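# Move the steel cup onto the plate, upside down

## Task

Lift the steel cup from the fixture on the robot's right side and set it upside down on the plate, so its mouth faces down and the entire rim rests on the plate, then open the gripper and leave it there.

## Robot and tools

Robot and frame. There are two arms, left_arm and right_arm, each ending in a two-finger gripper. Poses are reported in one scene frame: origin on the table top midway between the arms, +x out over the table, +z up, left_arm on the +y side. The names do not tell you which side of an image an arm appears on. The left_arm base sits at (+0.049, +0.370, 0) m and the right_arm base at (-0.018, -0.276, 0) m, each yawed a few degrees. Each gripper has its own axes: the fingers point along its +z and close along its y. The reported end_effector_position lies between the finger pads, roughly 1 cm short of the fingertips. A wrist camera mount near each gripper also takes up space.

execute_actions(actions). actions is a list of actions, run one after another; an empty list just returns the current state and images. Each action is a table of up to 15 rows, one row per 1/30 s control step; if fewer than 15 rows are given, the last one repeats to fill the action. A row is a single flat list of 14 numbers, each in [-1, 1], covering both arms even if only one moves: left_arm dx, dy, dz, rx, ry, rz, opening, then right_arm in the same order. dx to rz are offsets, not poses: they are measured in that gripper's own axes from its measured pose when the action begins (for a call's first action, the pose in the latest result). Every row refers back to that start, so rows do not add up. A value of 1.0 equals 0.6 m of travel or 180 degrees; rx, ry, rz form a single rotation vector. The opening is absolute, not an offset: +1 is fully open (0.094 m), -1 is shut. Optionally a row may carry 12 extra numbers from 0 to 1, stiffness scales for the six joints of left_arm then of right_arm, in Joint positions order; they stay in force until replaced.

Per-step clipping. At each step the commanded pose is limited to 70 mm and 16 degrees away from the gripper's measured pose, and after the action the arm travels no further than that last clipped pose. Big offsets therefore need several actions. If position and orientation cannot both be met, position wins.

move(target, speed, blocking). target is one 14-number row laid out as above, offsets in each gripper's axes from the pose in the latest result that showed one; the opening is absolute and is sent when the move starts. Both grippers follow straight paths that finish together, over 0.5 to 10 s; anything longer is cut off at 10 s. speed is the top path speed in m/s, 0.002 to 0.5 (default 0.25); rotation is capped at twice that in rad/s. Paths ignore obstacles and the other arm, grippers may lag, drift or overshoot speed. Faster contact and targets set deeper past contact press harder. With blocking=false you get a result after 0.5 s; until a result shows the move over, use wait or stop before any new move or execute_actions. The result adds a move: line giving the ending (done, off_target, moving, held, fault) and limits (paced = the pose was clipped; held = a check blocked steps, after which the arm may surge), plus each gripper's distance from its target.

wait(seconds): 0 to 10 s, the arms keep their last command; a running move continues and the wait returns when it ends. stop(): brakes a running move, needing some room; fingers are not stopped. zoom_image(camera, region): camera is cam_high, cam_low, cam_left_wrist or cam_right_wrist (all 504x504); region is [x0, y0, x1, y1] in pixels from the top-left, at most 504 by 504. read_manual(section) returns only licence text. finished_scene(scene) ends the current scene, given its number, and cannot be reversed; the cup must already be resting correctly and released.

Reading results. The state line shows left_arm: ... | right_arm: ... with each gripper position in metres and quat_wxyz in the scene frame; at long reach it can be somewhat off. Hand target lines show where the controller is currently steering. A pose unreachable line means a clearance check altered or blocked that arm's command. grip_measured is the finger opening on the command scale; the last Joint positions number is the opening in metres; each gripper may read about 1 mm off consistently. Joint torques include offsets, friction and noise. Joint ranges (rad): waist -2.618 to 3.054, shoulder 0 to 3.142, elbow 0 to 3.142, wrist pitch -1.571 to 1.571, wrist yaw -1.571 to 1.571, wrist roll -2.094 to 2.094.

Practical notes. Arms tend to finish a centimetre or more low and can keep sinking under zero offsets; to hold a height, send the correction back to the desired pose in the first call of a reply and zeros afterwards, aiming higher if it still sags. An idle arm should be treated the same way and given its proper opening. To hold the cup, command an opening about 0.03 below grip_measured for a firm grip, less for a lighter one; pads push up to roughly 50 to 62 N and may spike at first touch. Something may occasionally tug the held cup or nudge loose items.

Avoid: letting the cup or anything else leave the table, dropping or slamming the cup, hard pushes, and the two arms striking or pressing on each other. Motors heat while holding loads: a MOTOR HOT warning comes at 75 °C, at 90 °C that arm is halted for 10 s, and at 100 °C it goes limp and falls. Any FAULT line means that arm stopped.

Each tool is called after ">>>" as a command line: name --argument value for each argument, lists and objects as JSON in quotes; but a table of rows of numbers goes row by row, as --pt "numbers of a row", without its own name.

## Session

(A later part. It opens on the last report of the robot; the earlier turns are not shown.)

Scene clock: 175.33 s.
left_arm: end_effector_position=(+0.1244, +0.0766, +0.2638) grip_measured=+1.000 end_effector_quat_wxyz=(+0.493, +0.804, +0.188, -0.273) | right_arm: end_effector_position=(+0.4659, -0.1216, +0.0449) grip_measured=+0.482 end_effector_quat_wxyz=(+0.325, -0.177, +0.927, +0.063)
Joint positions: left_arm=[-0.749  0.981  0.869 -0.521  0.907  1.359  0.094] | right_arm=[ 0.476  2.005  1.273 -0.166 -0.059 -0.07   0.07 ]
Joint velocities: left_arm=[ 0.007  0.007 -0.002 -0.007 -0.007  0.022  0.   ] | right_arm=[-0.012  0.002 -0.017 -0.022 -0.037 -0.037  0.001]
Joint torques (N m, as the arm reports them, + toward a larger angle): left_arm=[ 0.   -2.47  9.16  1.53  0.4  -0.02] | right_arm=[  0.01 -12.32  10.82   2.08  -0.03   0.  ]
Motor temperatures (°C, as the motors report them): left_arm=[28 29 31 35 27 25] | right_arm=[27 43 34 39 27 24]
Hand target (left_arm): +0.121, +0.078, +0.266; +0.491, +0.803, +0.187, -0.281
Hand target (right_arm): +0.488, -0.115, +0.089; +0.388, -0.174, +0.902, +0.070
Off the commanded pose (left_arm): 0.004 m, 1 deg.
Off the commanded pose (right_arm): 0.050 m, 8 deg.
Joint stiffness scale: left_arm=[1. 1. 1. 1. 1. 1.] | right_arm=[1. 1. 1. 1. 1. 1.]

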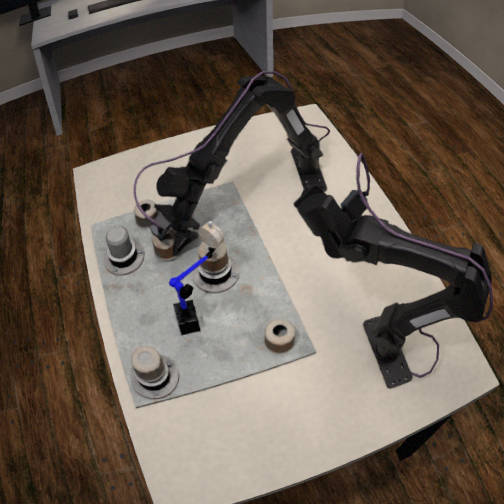

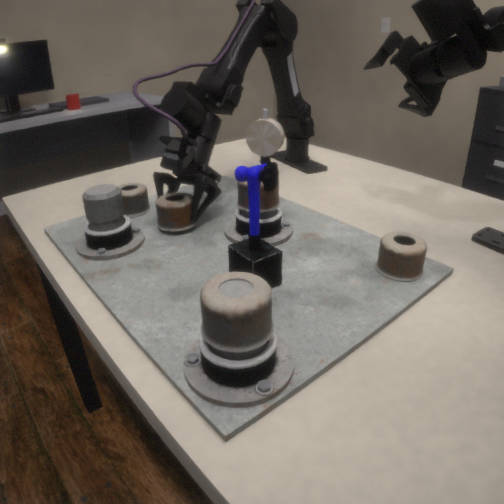

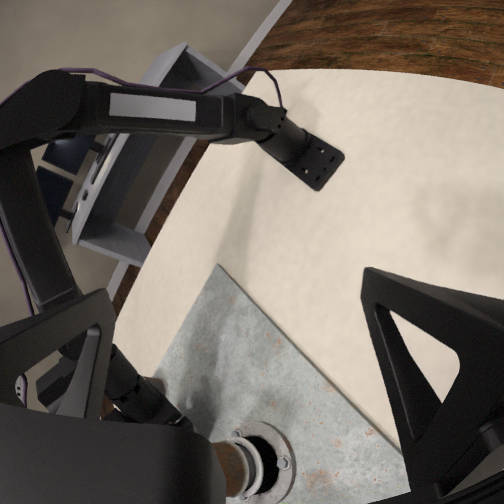

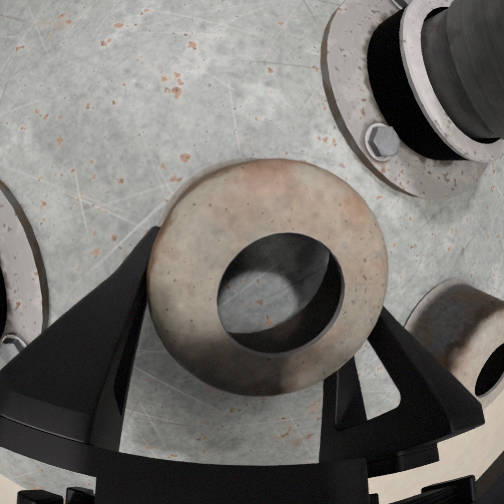

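>>> execute_actions --actions '[[[-0.0066,-0.0017,-0.002,0.0018,-0.0043,-0.0025,1,-0.0621,-0.0030,-0.0227,0.0026,-0.0373,-0.0021,0.42],[-0.0066,-0.0017,-0.002,0.0018,-0.0043,-0.0025,1,-0.0501,-0.0026,-0.0160,0.0024,-0.0340,-0.0019,0.42],[-0.0066,-0.0017,-0.002,0.0018,-0.0043,-0.0025,1,-0.0513,-0.0027,-0.0147,0.0025,-0.0360,-0.0021,0.42],[-0.0066,-0.0017,-0.002,0.0018,-0.0043,-0.0025,1,-0.0504,-0.0027,-0.0134,0.0025,-0.0362,-0.0021,0.42],[-0.0066,-0.0017,-0.002,0.0018,-0.0043,-0.0025,1,-0.0493,-0.0027,-0.0121,0.0025,-0.0364,-0.0021,0.42],[-0.0066,-0.0017,-0.002,0.0018,-0.0043,-0.0025,1,-0.0482,-0.0027,-0.0108,0.0025,-0.0365,-0.0021,0.42],[-0.0066,-0.0017,-0.002,0.0018,-0.0043,-0.0025,1,-0.0472,-0.0027,-0.0095,0.0025,-0.0367,-0.0021,0.42],[-0.0066,-0.0017,-0.002,0.0018,-0.0043,-0.0025,1,-0.0461,-0.0027,-0.0082,0.0026,-0.0368,-0.0021,0.42],[-0.0066,-0.0017,-0.002,0.0018,-0.0043,-0.0025,1,-0.0451,-0.0027,-0.0069,0.0026,-0.0370,-0.0021,0.42],[-0.0066,-0.0017,-0.002,0.0018,-0.0043,-0.0025,1,-0.0443,-0.0027,-0.0058,0.0026,-0.0369,-0.0021,0.42],[-0.0066,-0.0017,-0.002,0.0018,-0.0043,-0.0025,1,-0.0411,-0.0026,-0.0045,0.0024,-0.0349,-0.0020,0.42],[-0.0066,-0.0017,-0.002,0.0018,-0.0043,-0.0025,1,-0.0364,-0.0024,-0.0034,0.0022,-0.0316,-0.0018,0.42],[-0.0066,-0.0017,-0.002,0.0018,-0.0043,-0.0025,1,-0.0308,-0.0020,-0.0022,0.0019,-0.0277,-0.0016,0.42],[-0.0066,-0.0017,-0.002,0.0018,-0.0043,-0.0025,1,-0.0255,-0.0017,-0.0010,0.0017,-0.0241,-0.0014,0.42],[-0.0066,-0.0017,-0.002,0.0018,-0.0043,-0.0025,1,-0.0208,-0.0015,0.0002,0.0014,-0.0209,-0.0012,0.42]]]'

Scene clock: 213.77 s.
left_arm: end_effector_position=(+0.1244, +0.0766, +0.2638) grip_measured=+1.000 end_effector_quat_wxyz=(+0.493, +0.804, +0.188, -0.273) | right_arm: end_effector_position=(+0.4662, -0.1215, +0.0413) grip_measured=+0.482 end_effector_quat_wxyz=(+0.332, -0.177, +0.924, +0.064)
Joint positions: left_arm=[-0.749  0.981  0.869 -0.521  0.907  1.359  0.094] | right_arm=[ 0.476  2.007  1.25  -0.125 -0.059 -0.07   0.07 ]
Joint velocities: left_arm=[-0.002 -0.017 -0.002  0.139 -0.007  0.022  0.   ] | right_arm=[-0.007  0.061  0.022  0.007 -0.022 -0.051 -0.001]
Joint torques (N m, as the arm reports them, + toward a larger angle): left_arm=[ 0.   -2.47  9.17  1.53  0.4  -0.02] | right_arm=[ -0.01 -10.04   8.28   1.86  -0.04   0.01]
Motor temperatures (°C, as the motors report them): left_arm=[28 29 31 35 27 25] | right_arm=[27 43 35 40 27 24]
Hand target (left_arm): +0.121, +0.078, +0.266; +0.491, +0.803, +0.187, -0.281
Hand target (right_arm): +0.475, -0.119, +0.053; +0.356, -0.176, +0.916, +0.067
Off the commanded pose (left_arm): 0.004 m, 1 deg.
Off the commanded pose (right_arm): 0.015 m, 3 deg.
Joint stiffness scale: left_arm=[1. 1. 1. 1. 1. 1.] | right_arm=[1. 1. 1. 1. 1. 1.]

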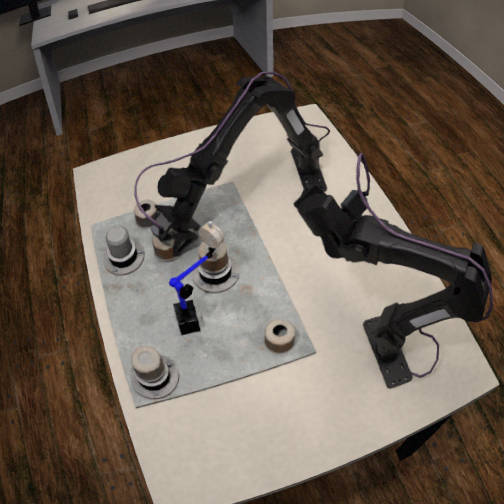

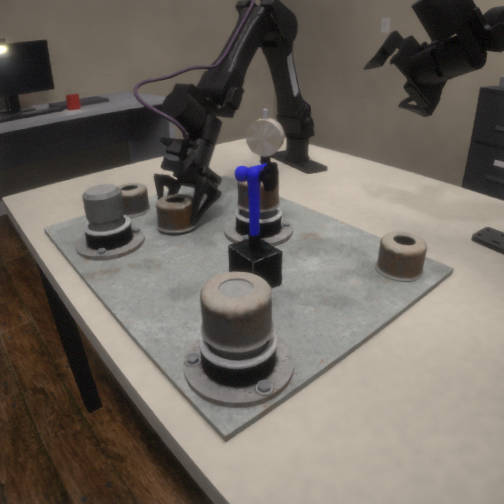

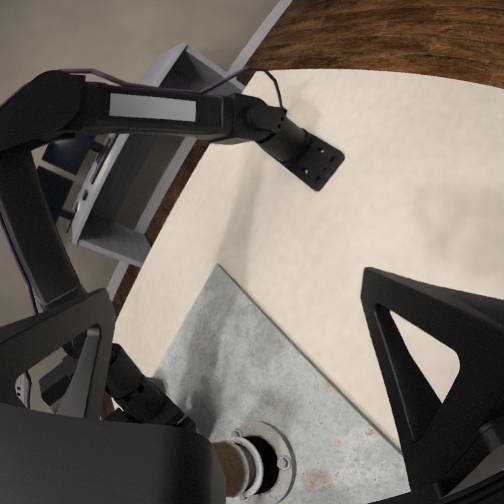

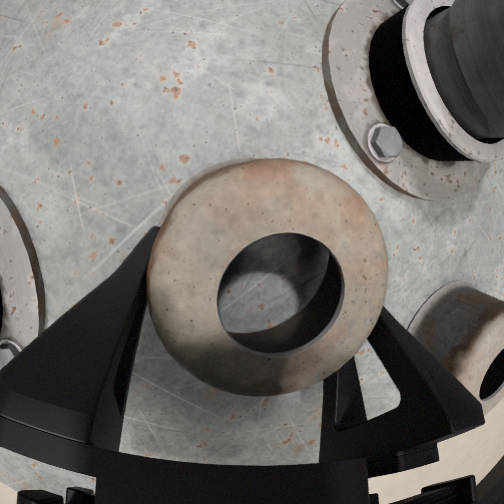

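>>> execute_actions --actions '[]'

>>> zoom_image --camera "cam_low" --region '[145, 185, 215, 245]'

Scene clock: 214.27 s.
left_arm: end_effector_position=(+0.1244, +0.0766, +0.2638) grip_measured=+1.000 end_effector_quat_wxyz=(+0.493, +0.804, +0.188, -0.273) | right_arm: end_effector_position=(+0.4654, -0.1218, +0.0368) grip_measured=+0.482 end_effector_quat_wxyz=(+0.328, -0.177, +0.926, +0.064)
Joint positions: left_arm=[-0.749  0.981  0.869 -0.521  0.907  1.359  0.094] | right_arm=[ 0.476  2.016  1.25  -0.126 -0.059 -0.07   0.07 ]
Joint velocities: left_arm=[-0.002  0.007 -0.002  0.007 -0.037 -0.095  0.   ] | right_arm=[-0.012 -0.007 -0.022  0.022  0.022  0.022 -0.001]
Joint torques (N m, as the arm reports them, + toward a larger angle): left_arm=[ 0.   -2.47  9.16  1.53  0.4  -0.02] | right_arm=[ -0.03 -10.48   8.25   1.85  -0.03   0.  ]
Motor temperatures (°C, as the motors report them): left_arm=[28 29 31 35 27 25] | right_arm=[27 43 35 39 27 24]
Hand target (left_arm): +0.121, +0.078, +0.266; +0.491, +0.803, +0.187, -0.281
Hand target (right_arm): +0.475, -0.119, +0.053; +0.356, -0.176, +0.916, +0.067
Off the commanded pose (left_arm): 0.004 m, 1 deg.
Off the commanded pose (right_arm): 0.019 m, 3 deg.
Joint stiffness scale: left_arm=[1. 1. 1. 1. 1. 1.] | right_arm=[1. 1. 1. 1. 1. 1.]

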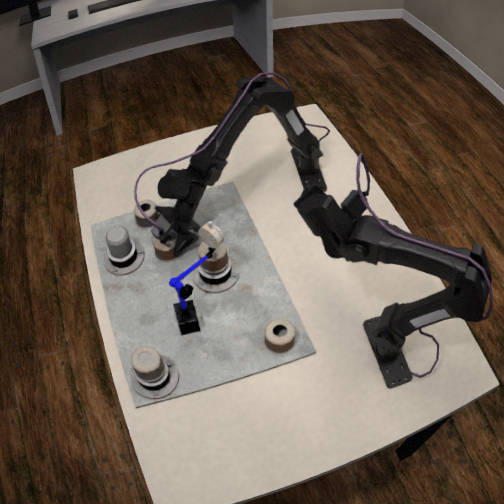

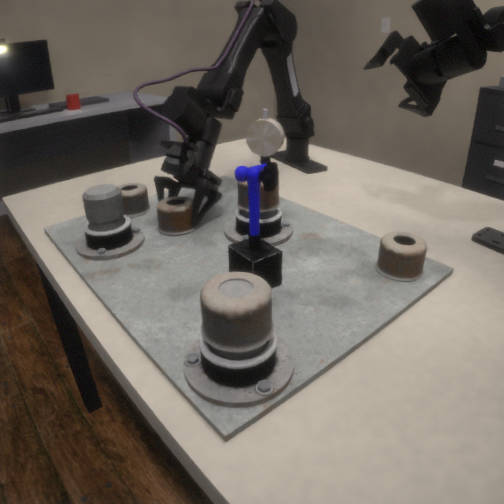

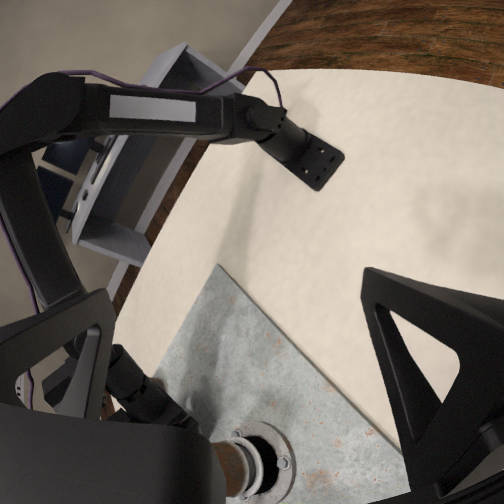

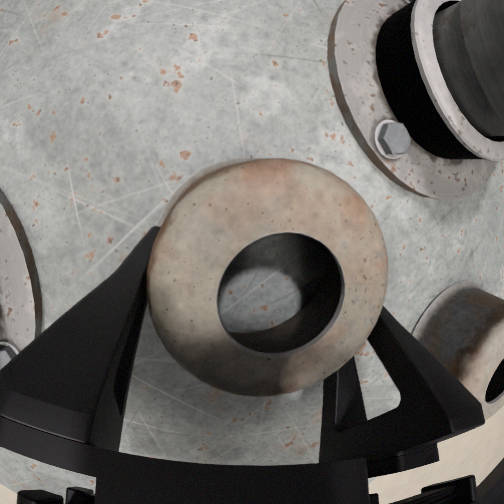

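Region (145, 185, 215, 245) of cam_low's 504x504 image, scaled by 7.200, with more detail than that image has; it fills the top 432 rows of this view, and the rest is white.

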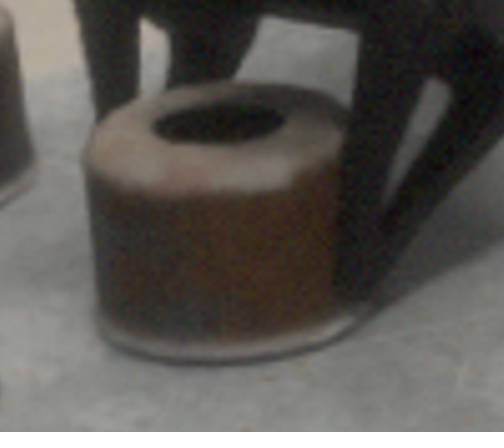

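>>> execute_actions --actions '[]'

>>> zoom_image --camera "cam_low" --region '[152, 212, 202, 242]'

>>> zoom_image --camera "cam_high" --region '[140, 215, 200, 275]'

Scene clock: 215.30 s.
left_arm: end_effector_position=(+0.1244, +0.0766, +0.2638) grip_measured=+1.000 end_effector_quat_wxyz=(+0.493, +0.804, +0.188, -0.273) | right_arm: end_effector_position=(+0.4654, -0.1218, +0.0368) grip_measured=+0.482 end_effector_quat_wxyz=(+0.328, -0.177, +0.926, +0.064)
Joint positions: left_arm=[-0.749  0.981  0.869 -0.521  0.907  1.359  0.094] | right_arm=[ 0.476  2.016  1.25  -0.126 -0.059 -0.07   0.07 ]
Joint velocities: left_arm=[-0.002 -0.007 -0.002 -0.051  0.007 -0.037  0.   ] | right_arm=[-0.012  0.007 -0.007  0.037  0.037  0.037 -0.   ]
Joint torques (N m, as the arm reports them, + toward a larger angle): left_arm=[ 0.   -2.47  9.16  1.53  0.4  -0.02] | right_arm=[ -0.03 -10.46   8.24   1.85  -0.03   0.01]
Motor temperatures (°C, as the motors report them): left_arm=[28 29 31 35 27 25] | right_arm=[27 43 35 39 27 24]
Hand target (left_arm): +0.121, +0.078, +0.266; +0.491, +0.803, +0.187, -0.281
Hand target (right_arm): +0.475, -0.119, +0.053; +0.356, -0.176, +0.916, +0.067
Off the commanded pose (left_arm): 0.004 m, 1 deg.
Off the commanded pose (right_arm): 0.019 m, 3 deg.
Joint stiffness scale: left_arm=[1. 1. 1. 1. 1. 1.] | right_arm=[1. 1. 1. 1. 1. 1.]

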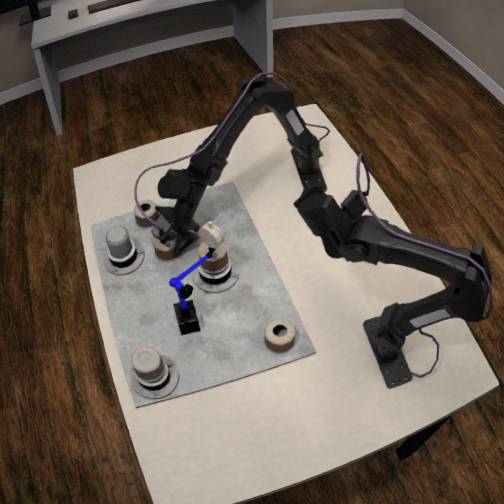

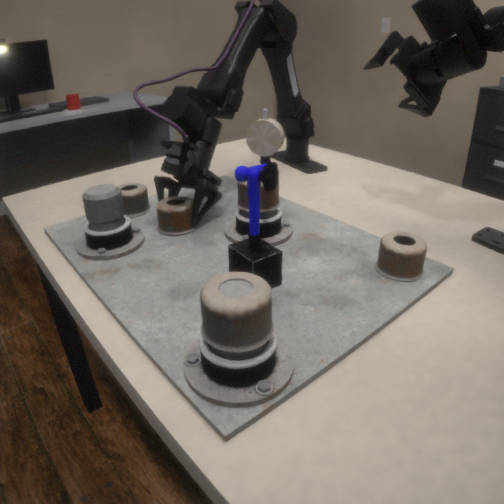

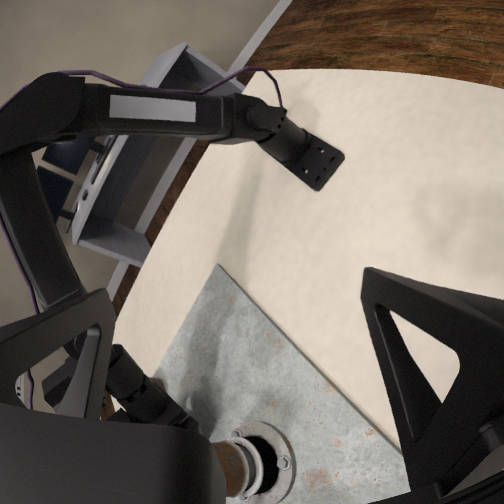

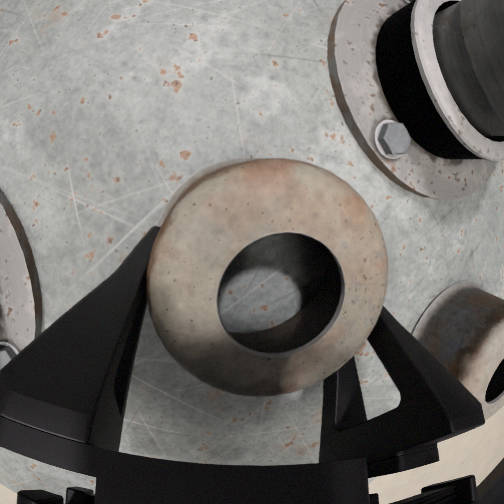

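Region (152, 212, 202, 242) of cam_low's 504x504 image, scaled by 10.080, with more detail than that image has; it fills the top 302 rows of this view, and the rest is white.

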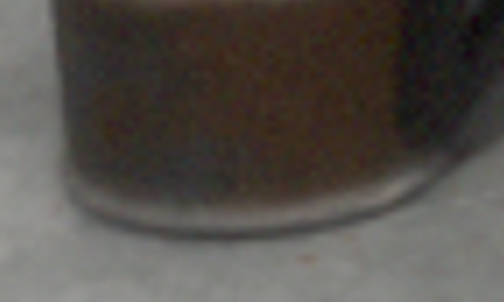

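Region (140, 215, 200, 275) of cam_high's 504x504 image, scaled by 8.400, with more detail than that image has.

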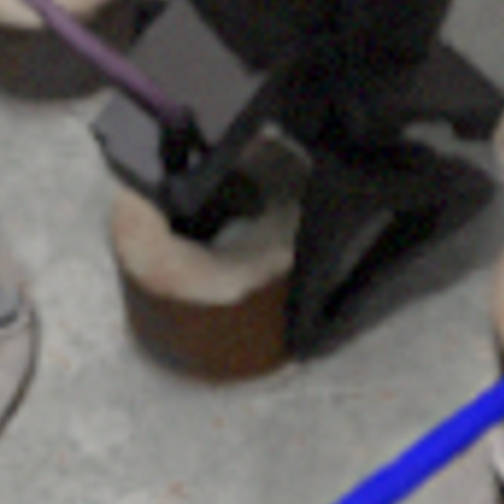

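>>> zoom_image --camera "cam_low" --region '[110, 190, 160, 220]'

>>> zoom_image --camera "cam_low" --region '[372, 250, 432, 286]'

Region (110, 190, 160, 220) of cam_low's 504x504 image, scaled by 10.080, with more detail than that image has; it fills the top 302 rows of this view, and the rest is white.

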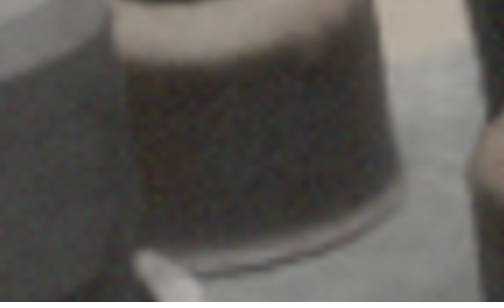

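Region (372, 250, 432, 286) of cam_low's 504x504 image, scaled by 8.400, with more detail than that image has; it fills the top 302 rows of this view, and the rest is white.

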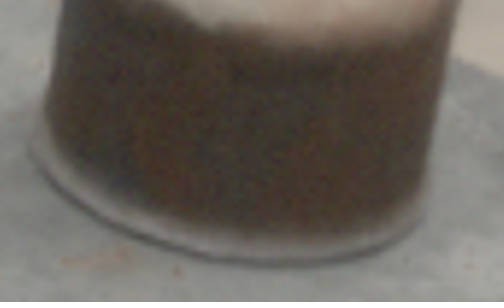

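>>> execute_actions --actions '[[[-0.0066,-0.0017,-0.002,0.0018,-0.0043,-0.0025,1,-0.0294,-0.0015,-0.0093,0.0013,-0.0186,-0.0011,0.45],[-0.0066,-0.0017,-0.002,0.0018,-0.0043,-0.0025,1,-0.0281,-0.0014,-0.0093,0.0012,-0.0176,-0.0010,0.466],[-0.0066,-0.0017,-0.002,0.0018,-0.0043,-0.0025,1,-0.0269,-0.0013,-0.0093,0.0012,-0.0166,-0.0010,0.478],[-0.0066,-0.0017,-0.002,0.0018,-0.0043,-0.0025,1,-0.0261,-0.0013,-0.0093,0.0011,-0.0159,-0.0009,0.492],[-0.0066,-0.0017,-0.002,0.0018,-0.0043,-0.0025,1,-0.0261,-0.0013,-0.0093,0.0011,-0.0159,-0.0009,0.52],[-0.0066,-0.0017,-0.002,0.0018,-0.0043,-0.0025,1,-0.0304,-0.0013,-0.0132,0.0013,-0.0182,-0.0011,0.57],[-0.0066,-0.0017,-0.002,0.0018,-0.0043,-0.0025,1,-0.0366,-0.0014,-0.0186,0.0015,-0.0214,-0.0012,0.65],[-0.0066,-0.0017,-0.002,0.0018,-0.0043,-0.0025,1,-0.0440,-0.0016,-0.0252,0.0018,-0.0252,-0.0015,0.75],[-0.0066,-0.0017,-0.002,0.0018,-0.0043,-0.0025,1,-0.0526,-0.0017,-0.0328,0.0021,-0.0297,-0.0017,0.85],[-0.0066,-0.0017,-0.002,0.0018,-0.0043,-0.0025,1,-0.0623,-0.0018,-0.0418,0.0024,-0.0349,-0.0020,0.93],[-0.0066,-0.0017,-0.002,0.0018,-0.0043,-0.0025,1,-0.0718,-0.0020,-0.0512,0.0028,-0.0400,-0.0023,0.98],[-0.0066,-0.0017,-0.002,0.0018,-0.0043,-0.0025,1,-0.0798,-0.0020,-0.0596,0.0031,-0.0444,-0.0026,1],[-0.0066,-0.0017,-0.002,0.0018,-0.0043,-0.0025,1,-0.0859,-0.0020,-0.0666,0.0033,-0.0479,-0.0028,1],[-0.0066,-0.0017,-0.002,0.0018,-0.0043,-0.0025,1,-0.0896,-0.0020,-0.0714,0.0035,-0.0501,-0.0029,1],[-0.0066,-0.0017,-0.002,0.0018,-0.0043,-0.0025,1,-0.0910,-0.0019,-0.0738,0.0036,-0.0510,-0.0030,1]]]'

Scene clock: 229.50 s.
left_arm: end_effector_position=(+0.1244, +0.0766, +0.2638) grip_measured=+1.000 end_effector_quat_wxyz=(+0.493, +0.804, +0.188, -0.273) | right_arm: end_effector_position=(+0.4702, -0.1204, +0.0712) grip_measured=+1.000 end_effector_quat_wxyz=(+0.361, -0.176, +0.913, +0.067)
Joint positions: left_arm=[-0.749  0.981  0.869 -0.521  0.907  1.359  0.094] | right_arm=[ 0.476  1.947  1.25  -0.123 -0.059 -0.07   0.094]
Joint velocities: left_arm=[ 0.017 -0.007 -0.007  0.037  0.037 -0.051  0.   ] | right_arm=[-0.002 -0.437 -0.022  0.051 -0.037 -0.022  0.   ]
Joint torques (N m, as the arm reports them, + toward a larger angle): left_arm=[ 0.   -2.46  9.17  1.54  0.4  -0.02] | right_arm=[ -0.03 -10.75   8.99   1.76  -0.04   0.01]
Motor temperatures (°C, as the motors report them): left_arm=[28 29 31 35 27 25] | right_arm=[27 42 34 39 27 24]
Hand target (left_arm): +0.121, +0.078, +0.266; +0.491, +0.803, +0.187, -0.281
Hand target (right_arm): +0.479, -0.118, +0.105; +0.402, -0.173, +0.896, +0.071
Off the commanded pose (left_arm): 0.004 m, 1 deg.
Off the commanded pose (right_arm): 0.036 m, 5 deg.
Joint stiffness scale: left_arm=[1. 1. 1. 1. 1. 1.] | right_arm=[1. 1. 1. 1. 1. 1.]

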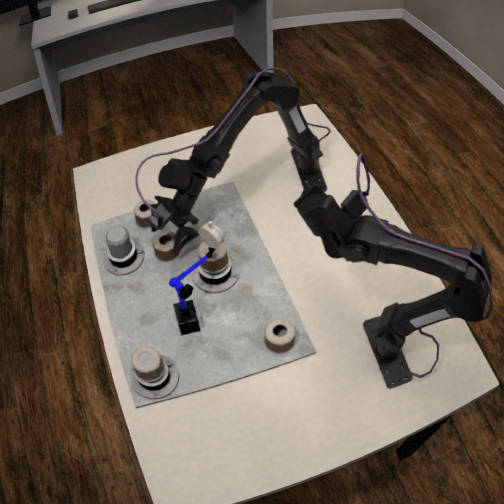

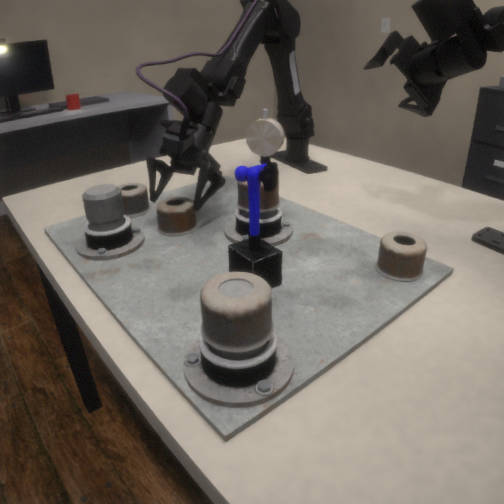

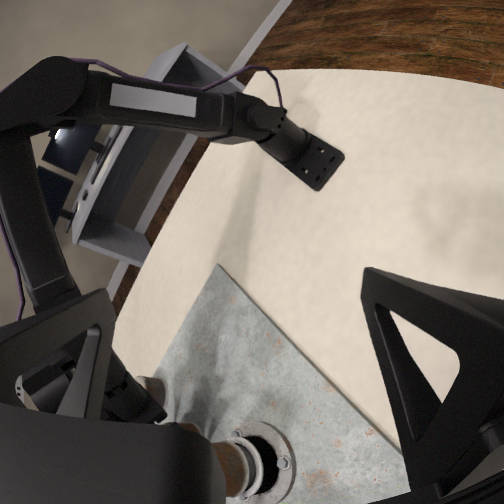

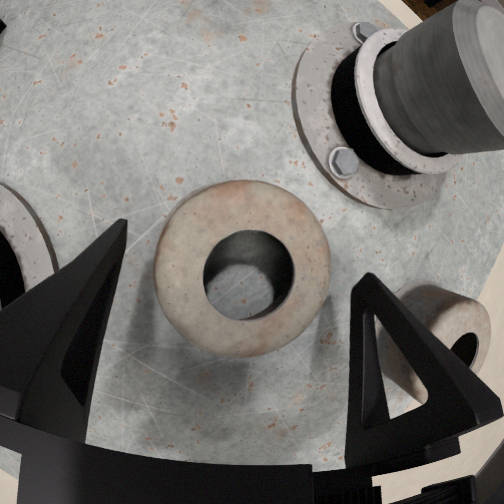

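>>> execute_actions --actions '[]'

>>> zoom_image --camera "cam_low" --region '[130, 160, 240, 250]'

>>> zoom_image --camera "cam_high" --region '[120, 190, 220, 290]'

Scene clock: 229.90 s.
left_arm: end_effector_position=(+0.1244, +0.0766, +0.2638) grip_measured=+1.000 end_effector_quat_wxyz=(+0.493, +0.804, +0.188, -0.273) | right_arm: end_effector_position=(+0.4737, -0.1193, +0.0903) grip_measured=+1.000 end_effector_quat_wxyz=(+0.383, -0.175, +0.905, +0.069)
Joint positions: left_arm=[-0.749  0.981  0.869 -0.521  0.907  1.359  0.094] | right_arm=[ 0.476  1.913  1.25  -0.11  -0.059 -0.07   0.094]
Joint velocities: left_arm=[-0.012 -0.002  0.012 -0.007 -0.022 -0.066  0.   ] | right_arm=[ 0.002  0.012  0.002  0.037 -0.037 -0.007  0.   ]
Joint torques (N m, as the arm reports them, + toward a larger angle): left_arm=[ 0.   -2.48  9.16  1.53  0.41 -0.02] | right_arm=[ -0.04 -10.06   9.18   1.74  -0.03   0.01]
Motor temperatures (°C, as the motors report them): left_arm=[28 29 31 35 27 25] | right_arm=[27 42 34 39 27 24]
Hand target (left_arm): +0.121, +0.078, +0.266; +0.491, +0.803, +0.187, -0.281
Hand target (right_arm): +0.479, -0.118, +0.105; +0.402, -0.173, +0.896, +0.071
Off the commanded pose (left_arm): 0.004 m, 1 deg.
Off the commanded pose (right_arm): 0.016 m, 2 deg.
Joint stiffness scale: left_arm=[1. 1. 1. 1. 1. 1.] | right_arm=[1. 1. 1. 1. 1. 1.]

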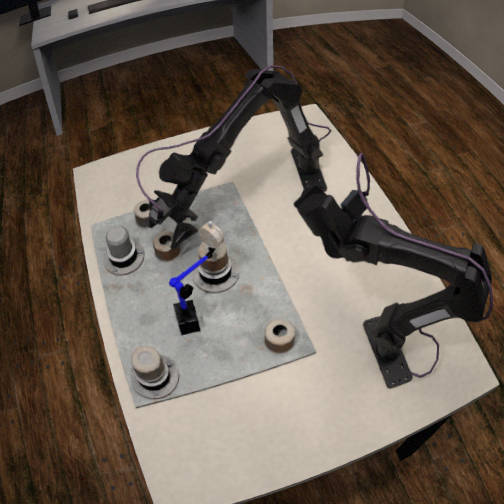

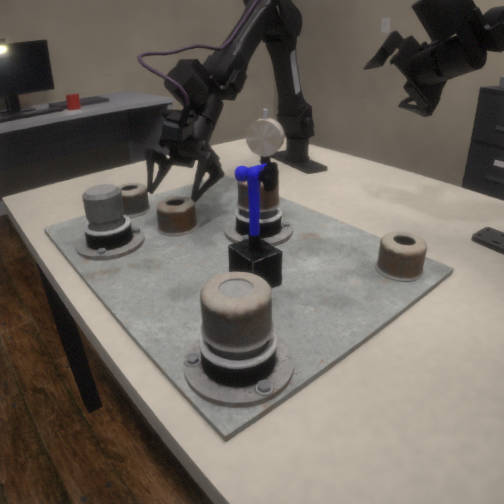

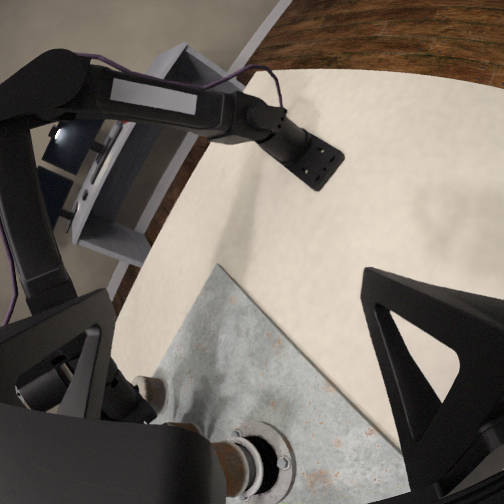

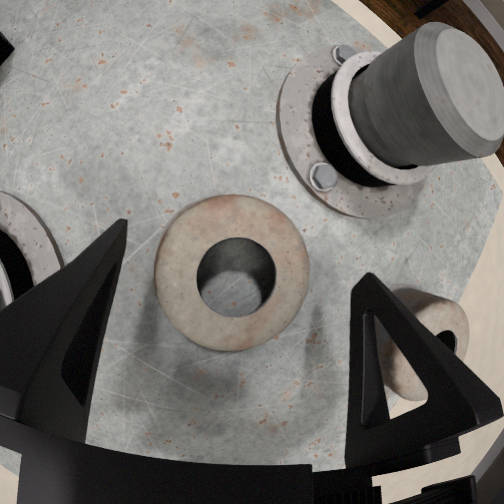

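Region (130, 160, 240, 250) of cam_low's 504x504 image, scaled by 4.582, with more detail than that image has; it fills the top 412 rows of this view, and the rest is white.

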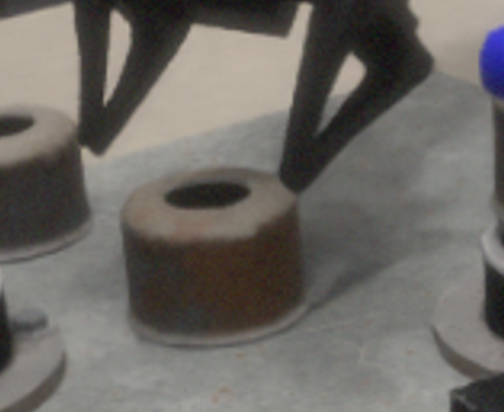

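Region (120, 190, 220, 290) of cam_high's 504x504 image, scaled by 5.040, with more detail than that image has.

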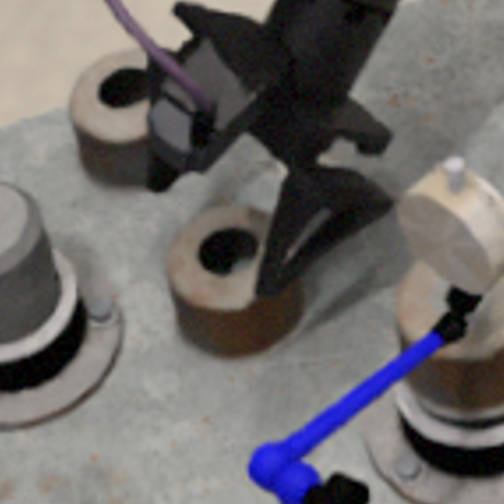

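The cup is standing flat, mouth down on the plate, and the gripper is open and clear of it.

>>> finished_scene --scene 2

The scene is finished: the task was done.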